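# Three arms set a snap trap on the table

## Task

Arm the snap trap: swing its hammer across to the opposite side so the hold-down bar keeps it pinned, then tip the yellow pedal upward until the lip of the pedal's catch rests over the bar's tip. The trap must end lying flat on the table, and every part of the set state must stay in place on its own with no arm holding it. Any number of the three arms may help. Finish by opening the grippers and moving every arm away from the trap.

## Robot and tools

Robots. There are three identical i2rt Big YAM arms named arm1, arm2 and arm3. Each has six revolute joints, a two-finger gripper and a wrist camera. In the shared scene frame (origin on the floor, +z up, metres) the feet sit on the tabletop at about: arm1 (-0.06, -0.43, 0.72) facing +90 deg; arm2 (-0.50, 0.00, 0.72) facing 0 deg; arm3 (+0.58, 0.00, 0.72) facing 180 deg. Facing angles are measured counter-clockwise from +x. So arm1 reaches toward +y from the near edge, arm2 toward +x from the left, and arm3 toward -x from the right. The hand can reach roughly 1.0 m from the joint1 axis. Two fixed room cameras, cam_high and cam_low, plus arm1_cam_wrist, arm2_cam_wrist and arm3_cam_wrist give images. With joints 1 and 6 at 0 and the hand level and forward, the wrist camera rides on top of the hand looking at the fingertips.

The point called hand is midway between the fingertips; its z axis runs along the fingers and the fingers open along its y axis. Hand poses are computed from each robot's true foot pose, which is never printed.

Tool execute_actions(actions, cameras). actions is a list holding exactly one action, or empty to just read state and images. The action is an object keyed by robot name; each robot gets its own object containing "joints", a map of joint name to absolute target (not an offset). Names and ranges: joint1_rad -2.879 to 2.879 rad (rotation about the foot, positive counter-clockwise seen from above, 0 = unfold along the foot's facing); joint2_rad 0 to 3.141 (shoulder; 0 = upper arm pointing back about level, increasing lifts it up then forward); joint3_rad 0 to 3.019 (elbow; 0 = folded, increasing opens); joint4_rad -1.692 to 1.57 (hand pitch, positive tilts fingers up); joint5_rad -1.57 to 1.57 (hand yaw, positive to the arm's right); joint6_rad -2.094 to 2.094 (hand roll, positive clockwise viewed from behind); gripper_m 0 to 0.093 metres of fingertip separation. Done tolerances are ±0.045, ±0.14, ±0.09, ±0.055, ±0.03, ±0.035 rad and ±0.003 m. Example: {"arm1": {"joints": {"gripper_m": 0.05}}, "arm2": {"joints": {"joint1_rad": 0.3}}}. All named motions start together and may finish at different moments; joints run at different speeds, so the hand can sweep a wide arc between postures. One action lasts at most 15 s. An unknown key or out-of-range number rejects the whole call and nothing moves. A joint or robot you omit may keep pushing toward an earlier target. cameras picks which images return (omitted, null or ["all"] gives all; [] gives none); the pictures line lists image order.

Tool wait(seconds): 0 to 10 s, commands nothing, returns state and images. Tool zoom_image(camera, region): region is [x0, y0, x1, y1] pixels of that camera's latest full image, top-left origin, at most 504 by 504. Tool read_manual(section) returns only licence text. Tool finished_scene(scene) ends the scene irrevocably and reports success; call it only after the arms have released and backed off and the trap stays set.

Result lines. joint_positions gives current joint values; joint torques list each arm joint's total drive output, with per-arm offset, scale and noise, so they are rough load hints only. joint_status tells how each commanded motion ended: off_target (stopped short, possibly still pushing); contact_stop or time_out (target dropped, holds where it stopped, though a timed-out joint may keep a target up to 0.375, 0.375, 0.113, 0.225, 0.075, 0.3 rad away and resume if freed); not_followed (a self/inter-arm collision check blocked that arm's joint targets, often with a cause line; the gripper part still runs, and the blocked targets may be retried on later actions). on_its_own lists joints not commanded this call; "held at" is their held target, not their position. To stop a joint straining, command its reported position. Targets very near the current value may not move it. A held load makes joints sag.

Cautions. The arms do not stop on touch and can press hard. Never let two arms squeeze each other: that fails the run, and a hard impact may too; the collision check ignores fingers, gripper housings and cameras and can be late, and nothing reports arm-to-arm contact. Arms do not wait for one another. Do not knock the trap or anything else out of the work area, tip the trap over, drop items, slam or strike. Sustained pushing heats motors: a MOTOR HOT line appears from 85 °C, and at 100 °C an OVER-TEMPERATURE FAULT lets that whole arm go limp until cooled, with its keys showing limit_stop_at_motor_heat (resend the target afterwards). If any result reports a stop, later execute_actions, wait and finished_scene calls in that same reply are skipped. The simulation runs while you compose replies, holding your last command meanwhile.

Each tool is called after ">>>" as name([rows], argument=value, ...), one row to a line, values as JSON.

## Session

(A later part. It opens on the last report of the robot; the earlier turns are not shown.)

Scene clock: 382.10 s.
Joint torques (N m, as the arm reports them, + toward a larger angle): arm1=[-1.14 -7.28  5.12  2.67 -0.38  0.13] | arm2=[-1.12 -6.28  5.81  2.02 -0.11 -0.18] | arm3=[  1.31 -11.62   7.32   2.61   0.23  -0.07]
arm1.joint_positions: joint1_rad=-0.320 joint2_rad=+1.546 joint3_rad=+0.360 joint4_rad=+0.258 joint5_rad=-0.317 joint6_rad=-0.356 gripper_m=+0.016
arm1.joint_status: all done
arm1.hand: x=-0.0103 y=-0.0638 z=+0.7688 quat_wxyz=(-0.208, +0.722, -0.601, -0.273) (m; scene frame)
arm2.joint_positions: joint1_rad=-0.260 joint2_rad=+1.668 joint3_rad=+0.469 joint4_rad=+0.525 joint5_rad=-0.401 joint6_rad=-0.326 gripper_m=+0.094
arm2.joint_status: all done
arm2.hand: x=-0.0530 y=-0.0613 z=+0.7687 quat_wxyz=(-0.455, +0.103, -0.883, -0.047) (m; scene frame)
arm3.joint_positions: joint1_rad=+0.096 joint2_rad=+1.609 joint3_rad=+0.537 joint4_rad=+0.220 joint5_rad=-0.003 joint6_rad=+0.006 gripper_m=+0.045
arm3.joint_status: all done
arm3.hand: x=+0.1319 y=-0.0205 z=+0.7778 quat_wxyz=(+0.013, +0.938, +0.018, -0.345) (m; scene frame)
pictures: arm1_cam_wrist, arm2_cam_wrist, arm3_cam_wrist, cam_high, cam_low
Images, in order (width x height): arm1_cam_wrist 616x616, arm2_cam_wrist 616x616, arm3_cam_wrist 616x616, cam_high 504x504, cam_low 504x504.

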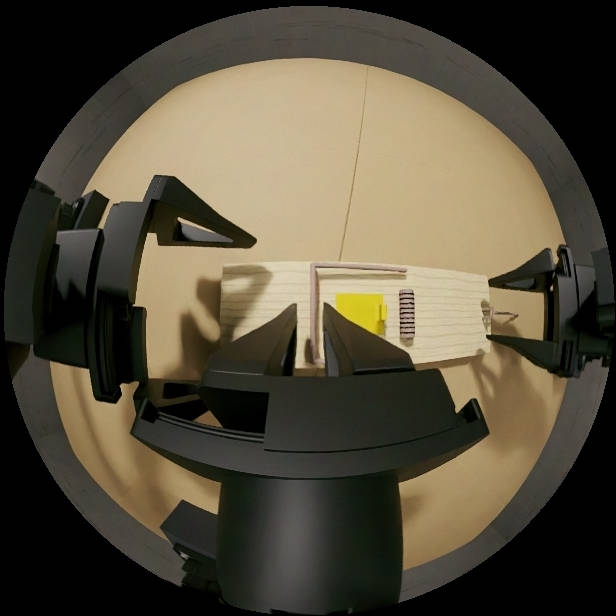

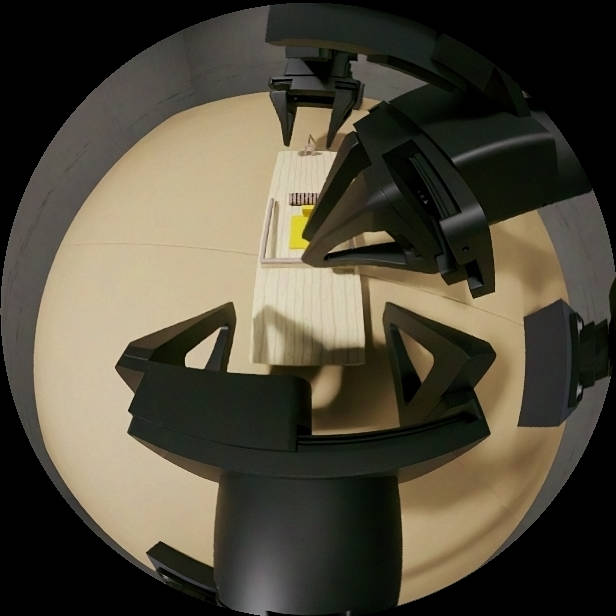

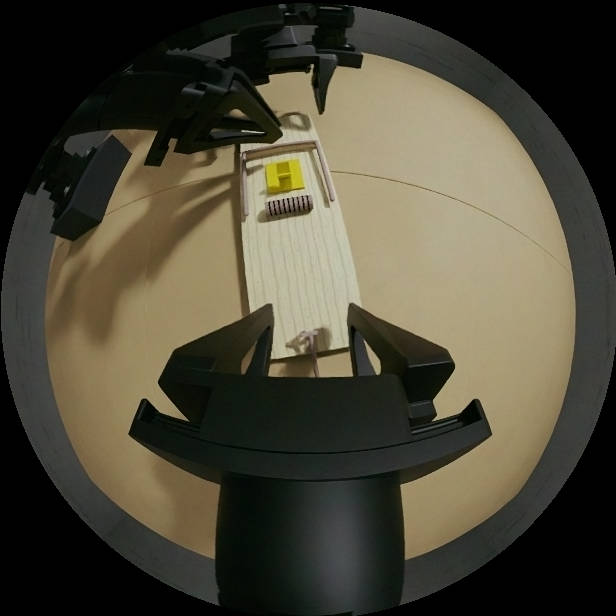

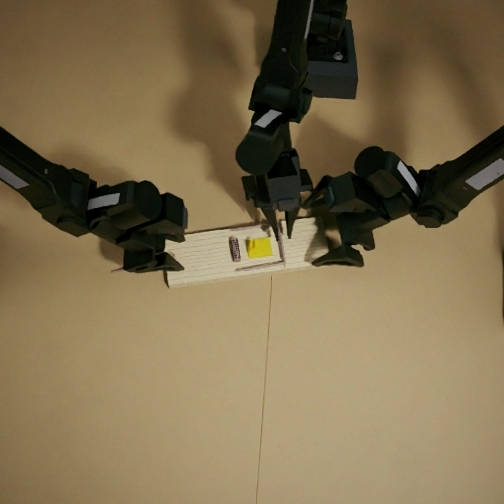

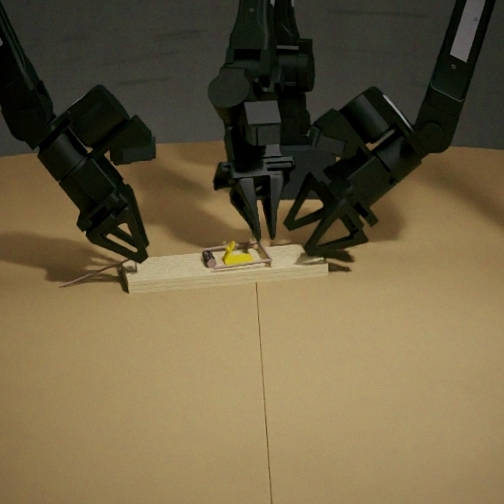

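>>> zoom_image(camera="arm1_cam_wrist", region=[250, 250, 420, 380])

>>> zoom_image(camera="arm2_cam_wrist", region=[215, 230, 405, 390])

>>> zoom_image(camera="cam_low", region=[190, 170, 390, 300])

>>> zoom_image(camera="cam_low", region=[50, 200, 210, 300])

Region (250, 250, 420, 380) of arm1_cam_wrist's 616x616 image, scaled by 2.965, with more detail than that image has; it fills the top 385 rows of this view, and the rest is white.

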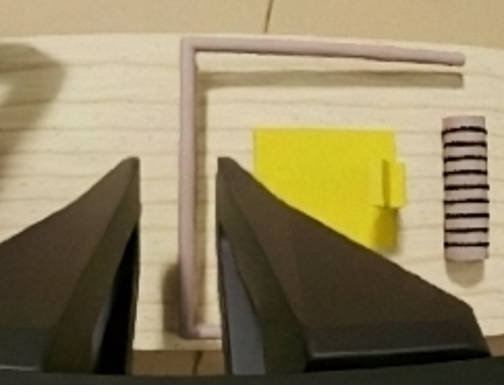

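Region (215, 230, 405, 390) of arm2_cam_wrist's 616x616 image, scaled by 2.653, with more detail than that image has; it fills the top 424 rows of this view, and the rest is white.

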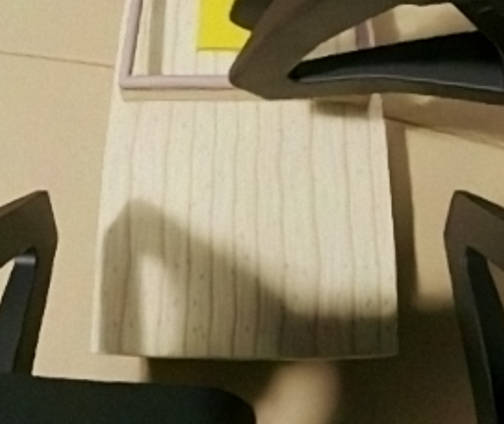

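Region (190, 170, 390, 300) of cam_low's 504x504 image, scaled by 2.520, with more detail than that image has; it fills the top 328 rows of this view, and the rest is white.

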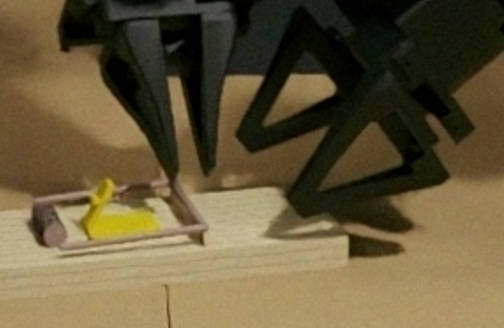

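Region (50, 200, 210, 300) of cam_low's 504x504 image, scaled by 3.150, with more detail than that image has; it fills the top 315 rows of this view, and the rest is white.

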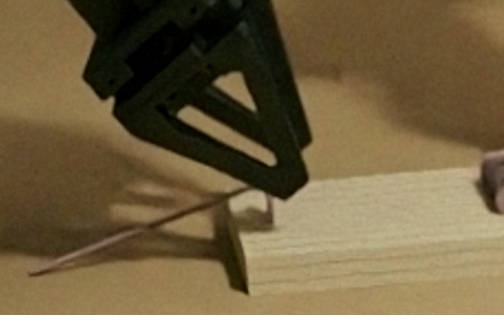

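>>> execute_actions([
  {"arm1": {"joints": {"joint2_rad": 1.660, "joint4_rad": 0.391}}, "arm2": {"joints": {"joint2_rad": 1.774, "joint4_rad": 0.614}}, "arm3": {"joints": {"joint2_rad": 1.709, "joint4_rad": 0.319}}},
])

Scene clock: 409.47 s.
Joint torques (N m, as the arm reports them, + toward a larger angle): arm1=[-1.07 -7.3   4.16  2.65 -0.25  0.13] | arm2=[-0.63 -7.18  4.87  2.22 -0.13 -0.15] | arm3=[  1.29 -11.27   6.6    2.34   0.23  -0.07]
arm1.joint_positions: joint1_rad=-0.320 joint2_rad=+1.655 joint3_rad=+0.360 joint4_rad=+0.374 joint5_rad=-0.320 joint6_rad=-0.356 gripper_m=+0.016
arm1.joint_status: all done
arm1.hand: x=-0.0097 y=-0.0609 z=+0.7479 quat_wxyz=(-0.211, +0.721, -0.599, -0.276) (m; scene frame)
arm2.joint_positions: joint1_rad=-0.260 joint2_rad=+1.774 joint3_rad=+0.469 joint4_rad=+0.599 joint5_rad=-0.401 joint6_rad=-0.327 gripper_m=+0.094
arm2.joint_status: all done
arm2.hand: x=-0.0576 y=-0.0599 z=+0.7374 quat_wxyz=(-0.442, +0.101, -0.890, -0.052) (m; scene frame)
arm3.joint_positions: joint1_rad=+0.096 joint2_rad=+1.684 joint3_rad=+0.538 joint4_rad=+0.310 joint5_rad=-0.003 joint6_rad=+0.006 gripper_m=+0.045
arm3.joint_status: all done
arm3.hand: x=+0.1265 y=-0.0208 z=+0.7607 quat_wxyz=(+0.013, +0.935, +0.018, -0.353) (m; scene frame)
pictures: arm1_cam_wrist, arm2_cam_wrist, arm3_cam_wrist, cam_high, cam_low
Images, in order (width x height): arm1_cam_wrist 616x616, arm2_cam_wrist 616x616, arm3_cam_wrist 616x616, cam_high 504x504, cam_low 504x504.

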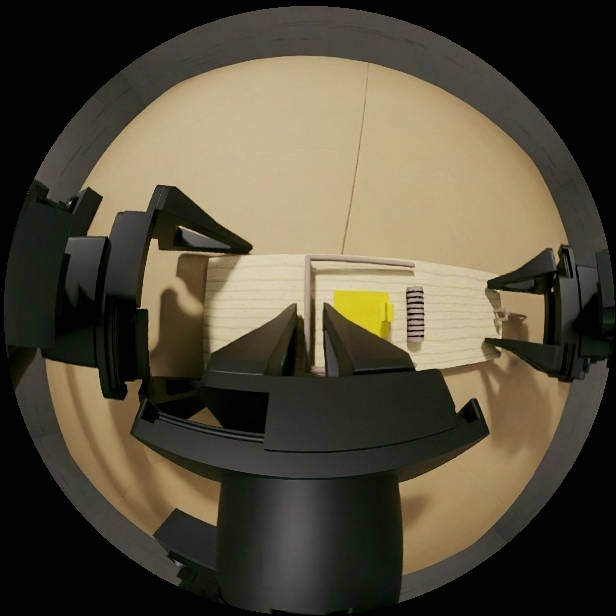

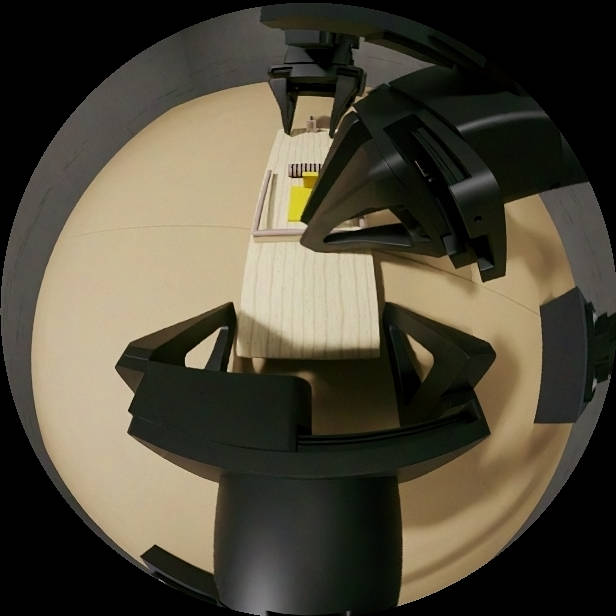

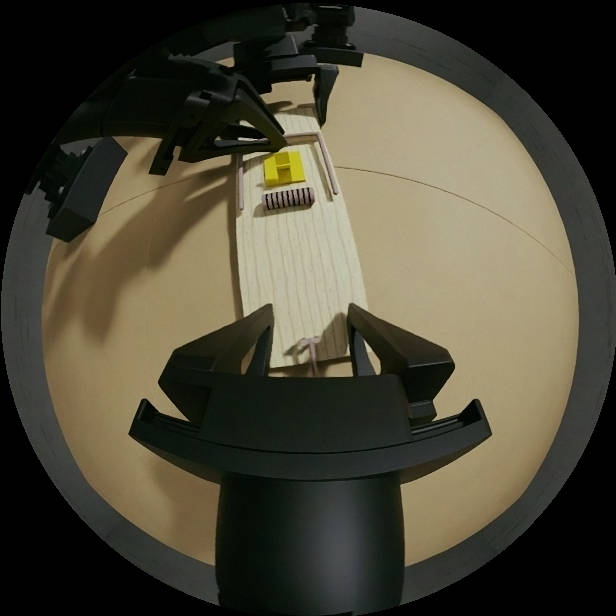

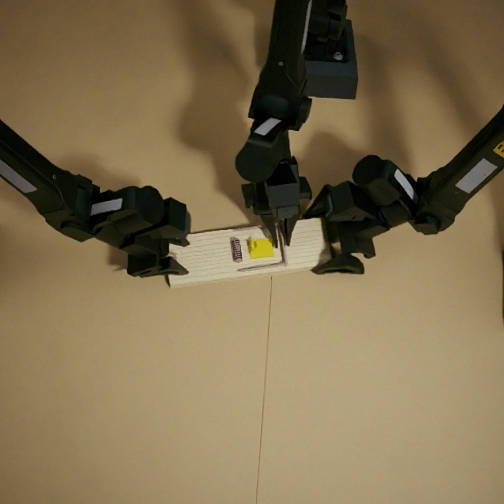

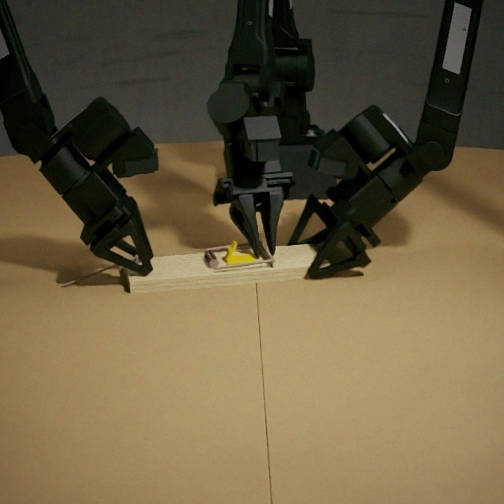

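>>> zoom_image(camera="cam_low", region=[190, 190, 390, 300])

>>> zoom_image(camera="arm1_cam_wrist", region=[250, 245, 430, 385])

>>> zoom_image(camera="arm2_cam_wrist", region=[215, 160, 405, 380])

>>> zoom_image(camera="arm3_cam_wrist", region=[200, 100, 350, 220])

Region (190, 190, 390, 300) of cam_low's 504x504 image, scaled by 2.520, with more detail than that image has; it fills the top 277 rows of this view, and the rest is white.

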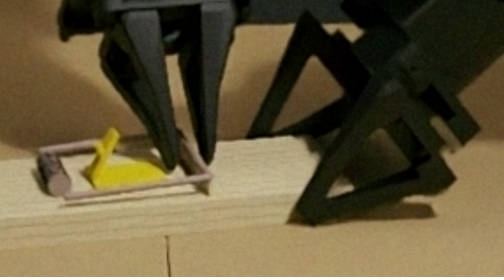

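Region (250, 245, 430, 385) of arm1_cam_wrist's 616x616 image, scaled by 2.800, with more detail than that image has.

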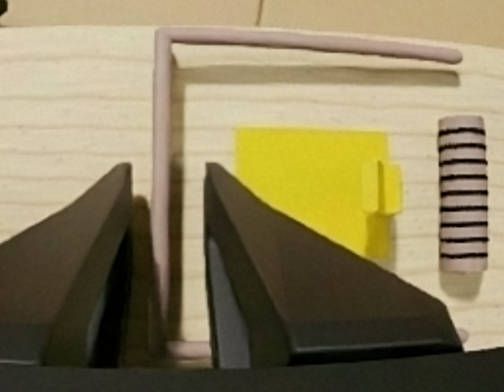

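Region (215, 160, 405, 380) of arm2_cam_wrist's 616x616 image, scaled by 2.291, with more detail than that image has; it fills the left 435 columns of this view, and the rest is white.

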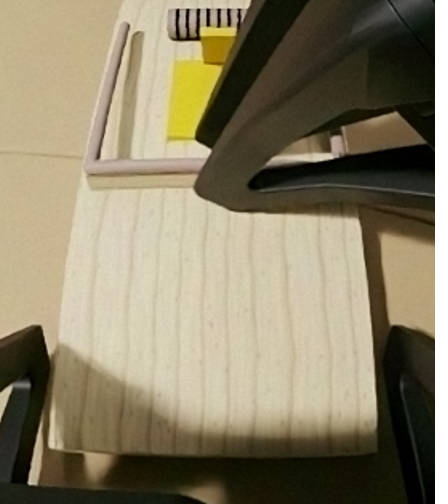

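Region (200, 100, 350, 220) of arm3_cam_wrist's 616x616 image, scaled by 3.360, with more detail than that image has; it fills the top 403 rows of this view, and the rest is white.

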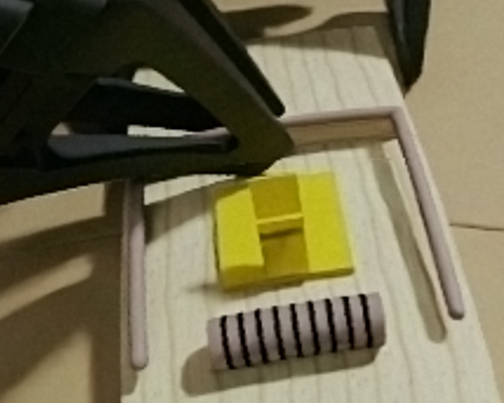

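>>> execute_actions([
  {"arm1": {"joints": {"gripper_m": 0.0}}, "arm2": {"joints": {"gripper_m": 0.07}}},
])

Scene clock: 422.73 s.
Joint torques (N m, as the arm reports them, + toward a larger angle): arm1=[-1.46 -7.53  4.1   2.74 -0.22  0.1 ] | arm2=[-0.92 -7.34  4.79  2.2  -0.14 -0.15] | arm3=[  1.26 -11.4    6.61   2.33   0.23  -0.08]
arm1.joint_positions: joint1_rad=-0.320 joint2_rad=+1.655 joint3_rad=+0.360 joint4_rad=+0.374 joint5_rad=-0.321 joint6_rad=-0.353 gripper_m=+0.002
arm1.joint_status: all done
arm1.hand: x=-0.0100 y=-0.0609 z=+0.7480 quat_wxyz=(-0.210, +0.720, -0.600, -0.277) (m; scene frame)
arm2.joint_positions: joint1_rad=-0.259 joint2_rad=+1.774 joint3_rad=+0.469 joint4_rad=+0.599 joint5_rad=-0.401 joint6_rad=-0.328 gripper_m=+0.079
arm2.joint_status: gripper_m off_target (ended at +0.079, target +0.070)
arm2.hand: x=-0.0575 y=-0.0595 z=+0.7374 quat_wxyz=(-0.442, +0.101, -0.890, -0.052) (m; scene frame)
arm3.joint_positions: joint1_rad=+0.096 joint2_rad=+1.684 joint3_rad=+0.538 joint4_rad=+0.310 joint5_rad=-0.003 joint6_rad=+0.006 gripper_m=+0.045
arm3.joint_status: not commanded
arm3.hand: x=+0.1265 y=-0.0208 z=+0.7607 quat_wxyz=(+0.013, +0.935, +0.018, -0.353) (m; scene frame)
pictures: arm1_cam_wrist, arm2_cam_wrist, arm3_cam_wrist, cam_high, cam_low
Images, in order (width x height): arm1_cam_wrist 616x616, arm2_cam_wrist 616x616, arm3_cam_wrist 616x616, cam_high 504x504, cam_low 504x504.

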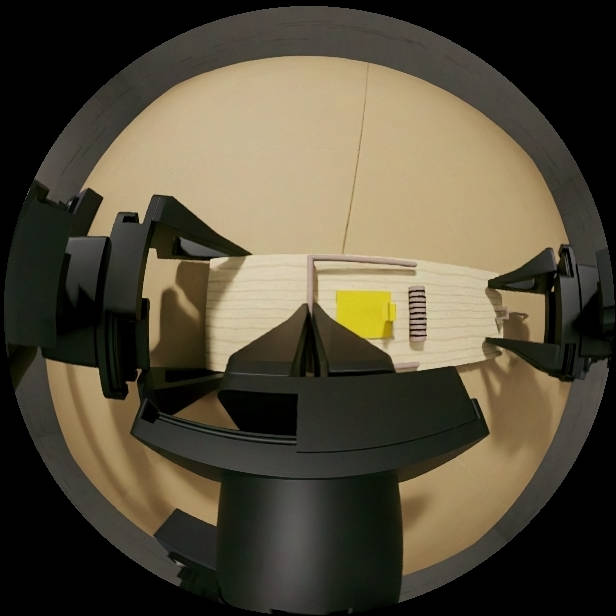

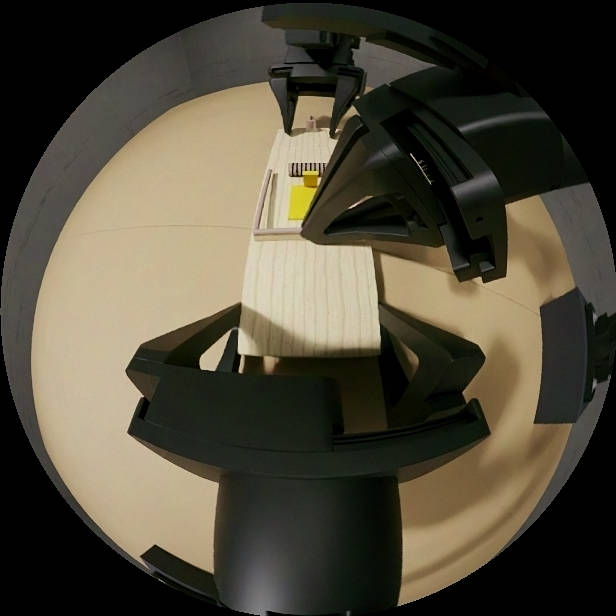

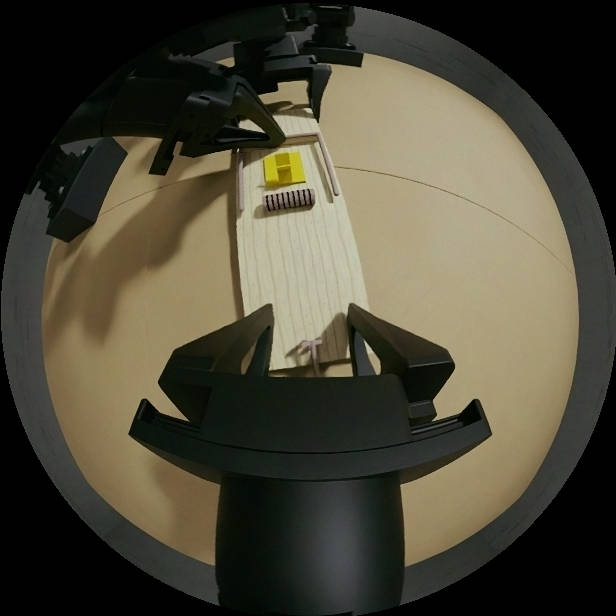

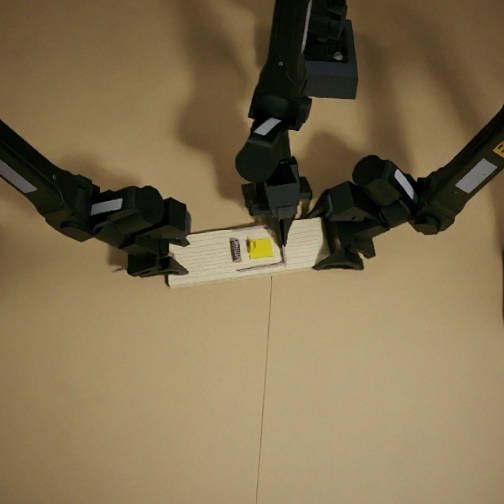

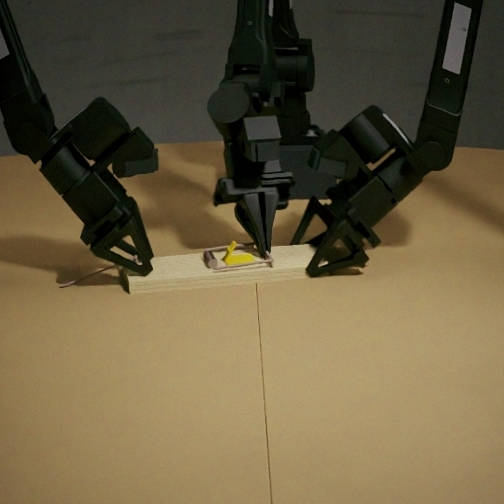

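>>> execute_actions([
  {"arm1": {"joints": {"joint1_rad": -0.338, "joint2_rad": 1.525, "joint3_rad": 0.385, "joint4_rad": 0.295, "joint6_rad": -0.378}}, "arm2": {"joints": {"joint2_rad": 1.835, "joint4_rad": 0.565}}, "arm3": {"joints": {"joint2_rad": 1.745, "joint4_rad": 0.29}}},
], cameras=["arm1_cam_wrist", "arm3_cam_wrist", "cam_high", "cam_low"])

Scene clock: 475.93 s.
Joint torques (N m, as the arm reports them, + toward a larger angle): arm1=[ -1.26 -10.14   6.45   2.18  -0.28  -0.21] | arm2=[-0.96 -2.89  4.8  -0.11 -0.08 -0.17] | arm3=[ 1.27 -8.79  6.59  1.01  0.23 -0.07]
arm1.joint_positions: joint1_rad=-0.330 joint2_rad=+1.563 joint3_rad=+0.364 joint4_rad=+0.288 joint5_rad=-0.320 joint6_rad=-0.359 gripper_m=+0.002
arm1.joint_status: all done
arm1.hand: x=-0.0057 y=-0.0592 z=+0.7686 quat_wxyz=(-0.217, +0.719, -0.600, -0.276) (m; scene frame)
arm2.joint_positions: joint1_rad=-0.259 joint2_rad=+1.777 joint3_rad=+0.470 joint4_rad=+0.598 joint5_rad=-0.402 joint6_rad=-0.328 gripper_m=+0.079
arm2.joint_status: all done
arm2.hand: x=-0.0577 y=-0.0593 z=+0.7363 quat_wxyz=(-0.441, +0.101, -0.890, -0.053) (m; scene frame)
arm3.joint_positions: joint1_rad=+0.097 joint2_rad=+1.688 joint3_rad=+0.538 joint4_rad=+0.310 joint5_rad=-0.003 joint6_rad=+0.006 gripper_m=+0.045
arm3.joint_status: all done
arm3.hand: x=+0.1271 y=-0.0210 z=+0.7592 quat_wxyz=(+0.013, +0.936, +0.018, -0.351) (m; scene frame)
pictures: arm1_cam_wrist, arm3_cam_wrist, cam_high, cam_low
Images, in order (width x height): arm1_cam_wrist 616x616, arm3_cam_wrist 616x616, cam_high 504x504, cam_low 504x504.

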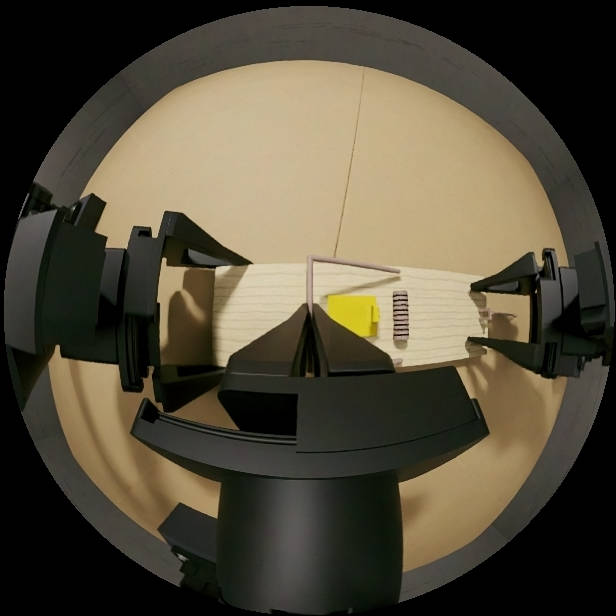

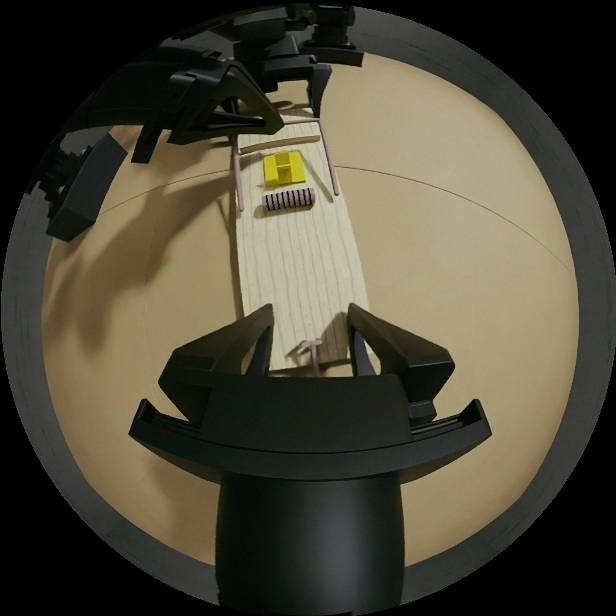

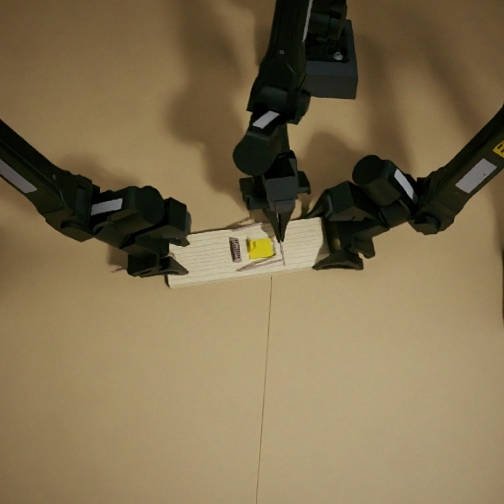

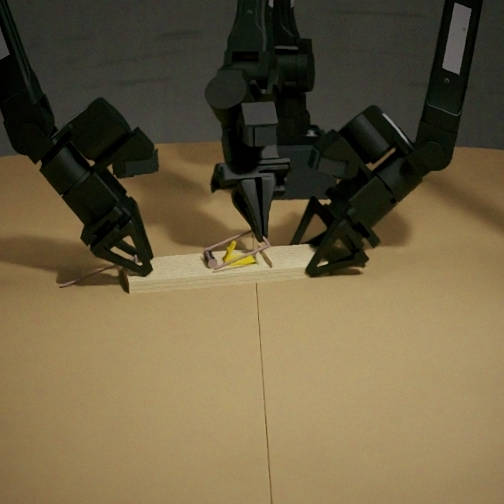

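>>> execute_actions([
  {"arm1": {"joints": {"joint1_rad": -0.405, "joint2_rad": 1.392, "joint3_rad": 0.432, "joint4_rad": 0.105, "joint6_rad": -0.465}}},
], cameras=["arm1_cam_wrist", "arm3_cam_wrist", "cam_high", "cam_low"])

Scene clock: 486.10 s.
Joint torques (N m, as the arm reports them, + toward a larger angle): arm1=[ -1.95 -10.17   9.25   1.33  -0.27  -0.26] | arm2=[-0.49 -3.88  3.63  0.01 -0.18 -0.19] | arm3=[ 0.48 -8.86  6.52  1.02  0.35 -0.07]
arm1.joint_positions: joint1_rad=-0.393 joint2_rad=+1.434 joint3_rad=+0.391 joint4_rad=+0.114 joint5_rad=-0.320 joint6_rad=-0.441 gripper_m=+0.002
arm1.joint_status: all done
arm1.hand: x=+0.0178 y=-0.0624 z=+0.7972 quat_wxyz=(-0.229, +0.726, -0.596, -0.257) (m; scene frame)
arm2.joint_positions: joint1_rad=-0.265 joint2_rad=+1.786 joint3_rad=+0.486 joint4_rad=+0.597 joint5_rad=-0.400 joint6_rad=-0.325 gripper_m=+0.079
arm2.joint_status: not commanded
arm2.hand: x=-0.0516 y=-0.0642 z=+0.7364 quat_wxyz=(-0.443, +0.098, -0.890, -0.051) (m; scene frame)
arm3.joint_positions: joint1_rad=+0.107 joint2_rad=+1.688 joint3_rad=+0.539 joint4_rad=+0.310 joint5_rad=-0.005 joint6_rad=+0.006 gripper_m=+0.045
arm3.joint_status: not commanded
arm3.hand: x=+0.1268 y=-0.0260 z=+0.7593 quat_wxyz=(+0.016, +0.936, +0.023, -0.352) (m; scene frame)
pictures: arm1_cam_wrist, arm3_cam_wrist, cam_high, cam_low
Images, in order (width x height): arm1_cam_wrist 616x616, arm3_cam_wrist 616x616, cam_high 504x504, cam_low 504x504.

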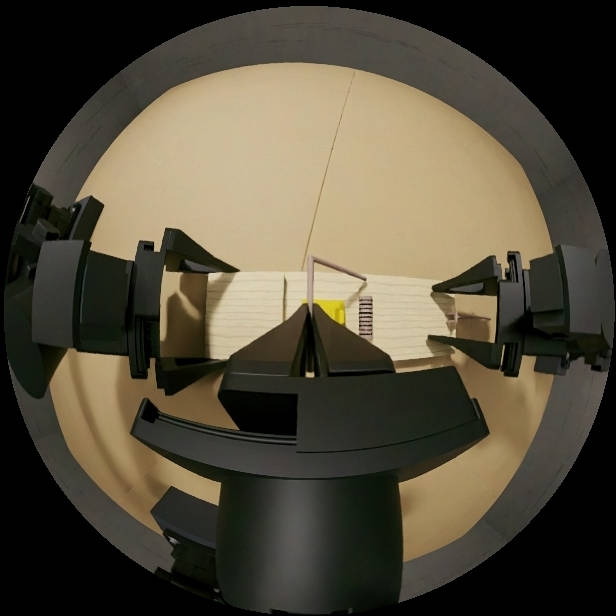

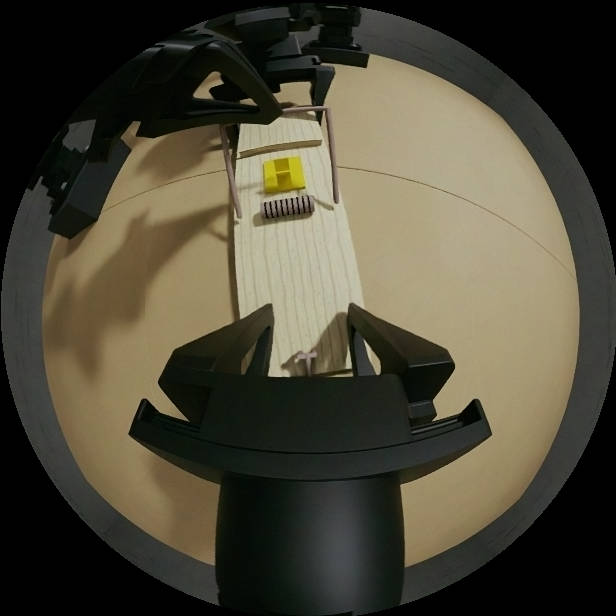

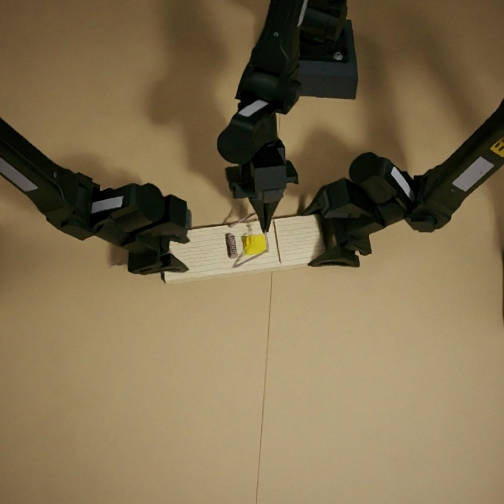

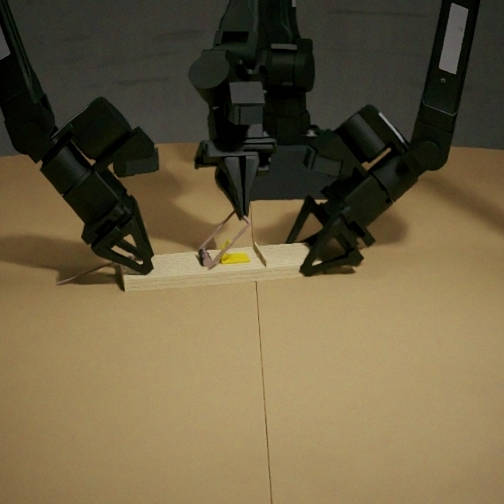

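>>> execute_actions([
  {"arm1": {"joints": {"joint1_rad": -0.470, "joint2_rad": 1.368, "joint3_rad": 0.460, "joint4_rad": 0.068, "joint6_rad": -0.54}}, "arm2": {"joints": {"joint3_rad": 0.455}}, "arm3": {"joints": {"joint2_rad": 1.22, "joint4_rad": -0.15}}},
], cameras=["arm1_cam_wrist", "arm3_cam_wrist", "cam_high", "cam_low"])

Scene clock: 545.17 s.
Joint torques (N m, as the arm reports them, + toward a larger angle): arm1=[-3.43 -9.62 10.62  1.77  0.37 -0.46] | arm2=[-0.53 -4.22  0.9  -0.01 -0.49 -0.24] | arm3=[ 0.47 -9.34  9.35  1.45  0.31 -0.07]
arm1.joint_positions: joint1_rad=-0.435 joint2_rad=+1.406 joint3_rad=+0.405 joint4_rad=+0.067 joint5_rad=-0.336 joint6_rad=-0.500 gripper_m=+0.002
arm1.joint_status: joint6_rad time_out (moved -0.059 of -0.099); the others done
arm1.on_its_own: joint6_rad reads -0.500 and still pushes toward -0.540 since a time_out
arm1.hand: x=+0.0314 y=-0.0635 z=+0.8059 quat_wxyz=(-0.236, +0.732, -0.588, -0.252) (m; scene frame)
arm2.joint_positions: joint1_rad=-0.265 joint2_rad=+1.791 joint3_rad=+0.495 joint4_rad=+0.597 joint5_rad=-0.394 joint6_rad=-0.321 gripper_m=+0.079
arm2.joint_status: all done
arm2.hand: x=-0.0480 y=-0.0664 z=+0.7364 quat_wxyz=(-0.444, +0.095, -0.890, -0.048) (m; scene frame)
arm3.joint_positions: joint1_rad=+0.107 joint2_rad=+1.215 joint3_rad=+0.548 joint4_rad=-0.139 joint5_rad=-0.004 joint6_rad=+0.006 gripper_m=+0.045
arm3.joint_status: all done
arm3.hand: x=+0.1556 y=-0.0234 z=+0.8880 quat_wxyz=(+0.016, +0.930, +0.023, -0.367) (m; scene frame)
pictures: arm1_cam_wrist, arm3_cam_wrist, cam_high, cam_low
Images, in order (width x height): arm1_cam_wrist 616x616, arm3_cam_wrist 616x616, cam_high 504x504, cam_low 504x504.

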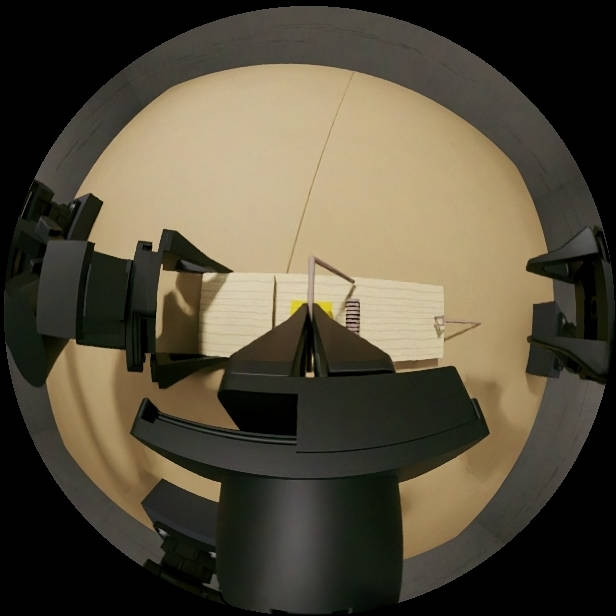

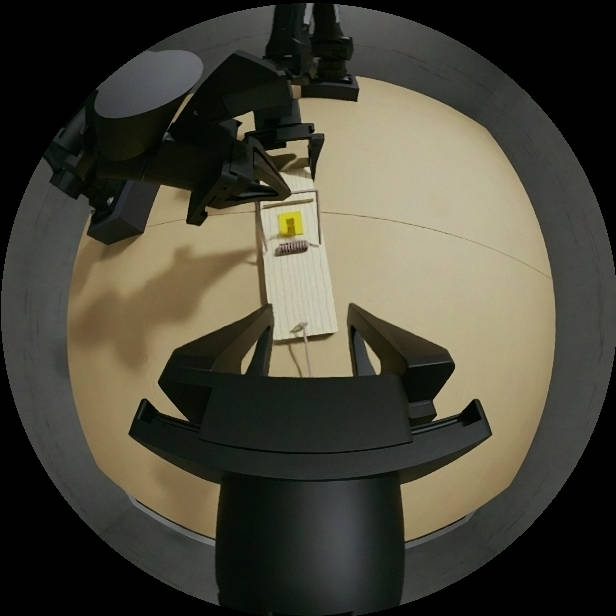

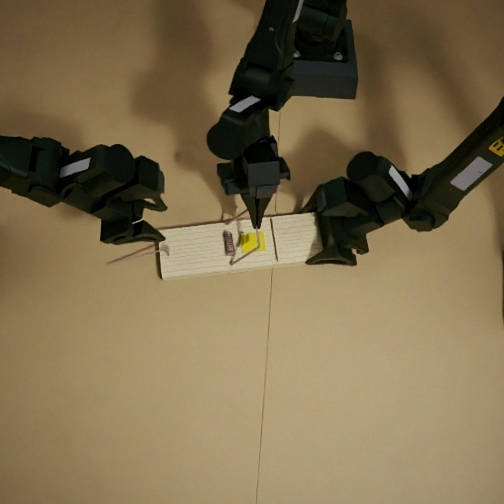

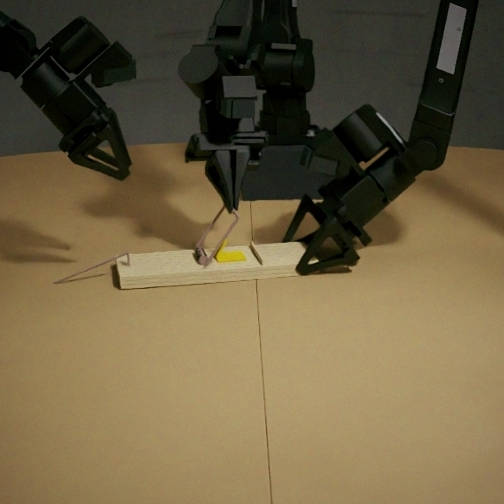

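>>> zoom_image(camera="cam_low", region=[170, 170, 300, 280])

>>> zoom_image(camera="arm3_cam_wrist", region=[220, 150, 350, 270])

Region (170, 170, 300, 280) of cam_low's 504x504 image, scaled by 3.877, with more detail than that image has; it fills the top 426 rows of this view, and the rest is white.

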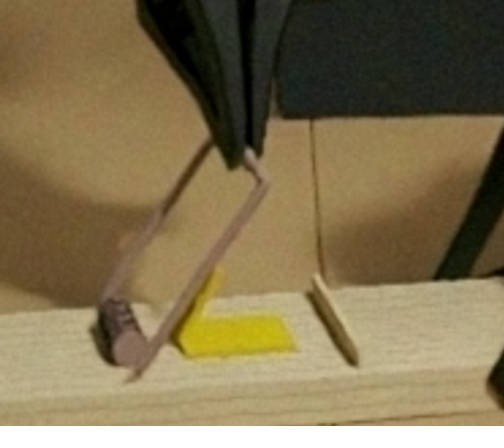

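Region (220, 150, 350, 270) of arm3_cam_wrist's 616x616 image, scaled by 3.877, with more detail than that image has; it fills the top 465 rows of this view, and the rest is white.

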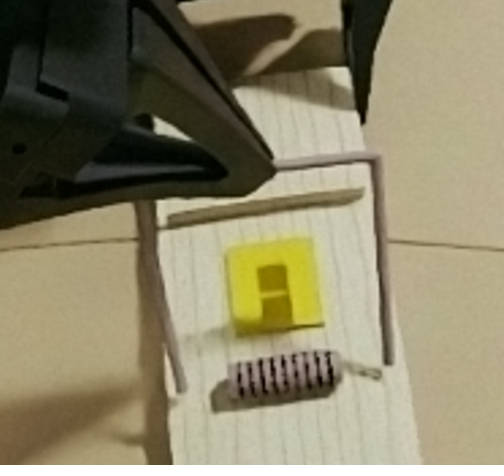

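>>> execute_actions([
  {"arm1": {"joints": {"joint1_rad": -0.566, "joint2_rad": 1.408, "joint3_rad": 0.520, "joint4_rad": 0.078, "joint5_rad": -0.292, "joint6_rad": -0.625}}, "arm2": {"joints": {"joint1_rad": -0.265, "joint2_rad": 1.85, "joint3_rad": 0.43, "joint4_rad": 0.548}}, "arm3": {"joints": {"joint1_rad": -0.385, "joint2_rad": 1.40, "joint3_rad": 0.625, "joint4_rad": -0.285, "joint6_rad": 0.24, "gripper_m": 0.04}}},
], cameras=["arm1_cam_wrist", "arm3_cam_wrist", "cam_high", "cam_low"])

Scene clock: 583.53 s.
Joint torques (N m, as the arm reports them, + toward a larger angle): arm1=[-4.04 -7.66 12.25  2.44  1.34 -0.31] | arm2=[-1.38 -3.39 -1.14 -0.87 -0.22 -0.23] | arm3=[ -0.27 -11.19  10.26   1.07   0.22   0.04]
arm1.joint_positions: joint1_rad=-0.516 joint2_rad=+1.412 joint3_rad=+0.449 joint4_rad=+0.067 joint5_rad=-0.331 joint6_rad=-0.596 gripper_m=+0.002
arm1.joint_status: joint1_rad time_out (moved -0.081 of -0.131); joint5_rad time_out (moved +0.005 of +0.044); the others done
arm1.on_its_own: joint1_rad reads -0.516 and still pushes toward -0.566 since a time_out; joint5_rad reads -0.331 and still pushes toward -0.292 since a time_out
arm1.hand: x=+0.0714 y=-0.0534 z=+0.8189 quat_wxyz=(-0.276, +0.733, -0.577, -0.231) (m; scene frame)
arm2.joint_positions: joint1_rad=-0.262 joint2_rad=+1.795 joint3_rad=+0.495 joint4_rad=+0.597 joint5_rad=-0.400 joint6_rad=-0.321 gripper_m=+0.079
arm2.joint_status: all done
arm2.hand: x=-0.0485 y=-0.0640 z=+0.7351 quat_wxyz=(-0.443, +0.096, -0.890, -0.052) (m; scene frame)
arm3.joint_positions: joint1_rad=-0.380 joint2_rad=+1.398 joint3_rad=+0.589 joint4_rad=-0.276 joint5_rad=-0.002 joint6_rad=+0.233 gripper_m=+0.040
arm3.joint_status: all done
arm3.hand: x=+0.2146 y=+0.1682 z=+0.8135 quat_wxyz=(-0.022, +0.919, -0.317, -0.233) (m; scene frame)
pictures: arm1_cam_wrist, arm3_cam_wrist, cam_high, cam_low
Images, in order (width x height): arm1_cam_wrist 616x616, arm3_cam_wrist 616x616, cam_high 504x504, cam_low 504x504.

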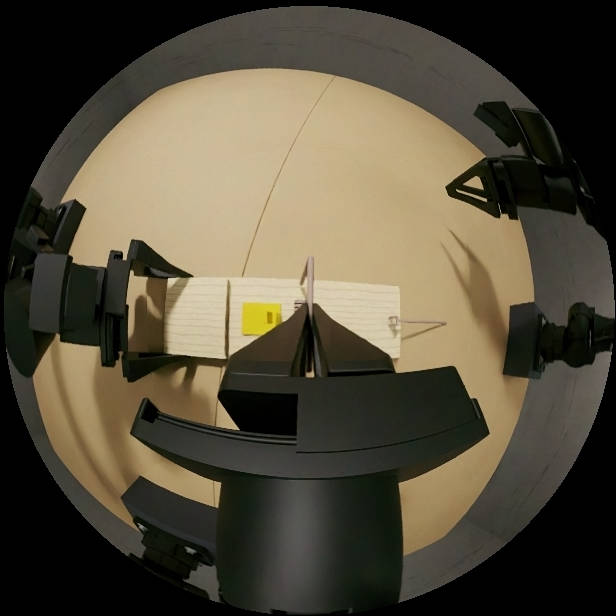

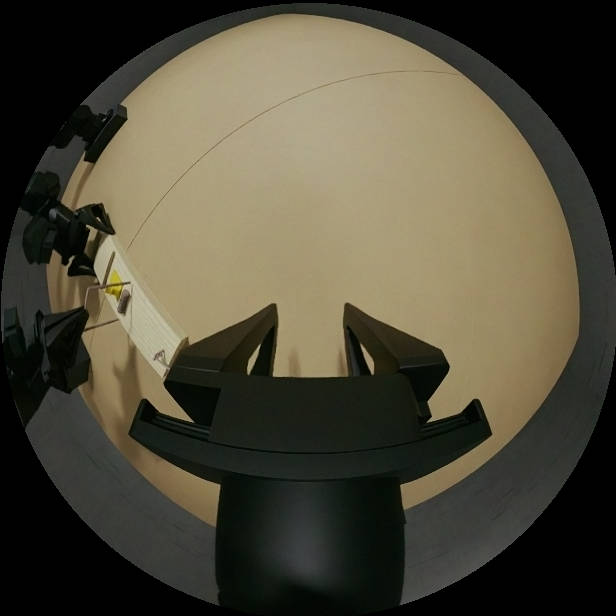

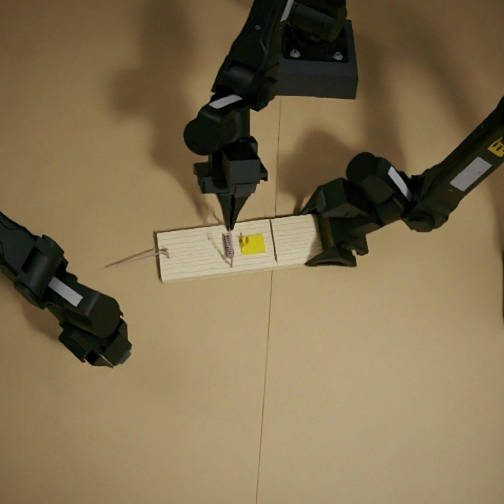

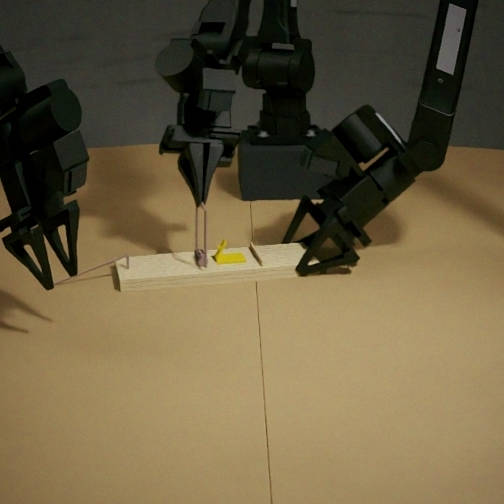

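>>> zoom_image(camera="cam_low", region=[150, 160, 280, 280])

>>> zoom_image(camera="arm3_cam_wrist", region=[40, 240, 200, 390])

Region (150, 160, 280, 280) of cam_low's 504x504 image, scaled by 3.877, with more detail than that image has; it fills the top 465 rows of this view, and the rest is white.

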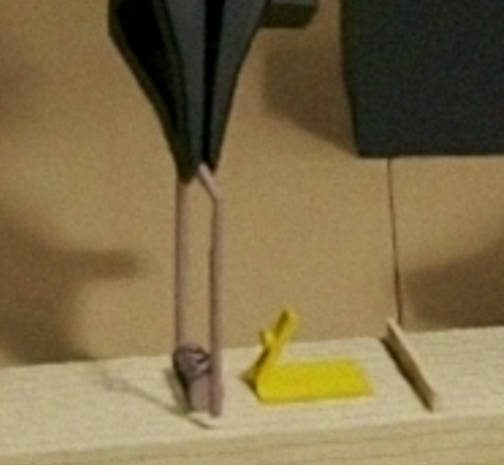

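Region (40, 240, 200, 390) of arm3_cam_wrist's 616x616 image, scaled by 3.150, with more detail than that image has; it fills the top 472 rows of this view, and the rest is white.

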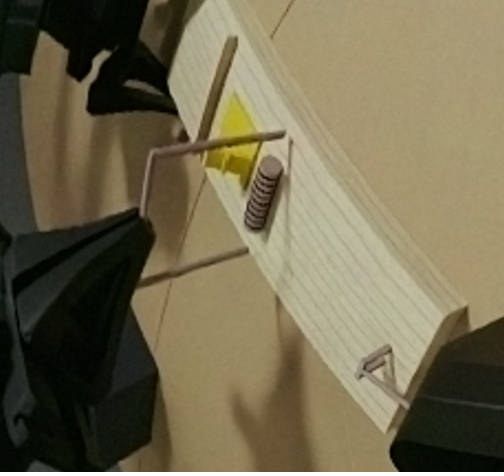

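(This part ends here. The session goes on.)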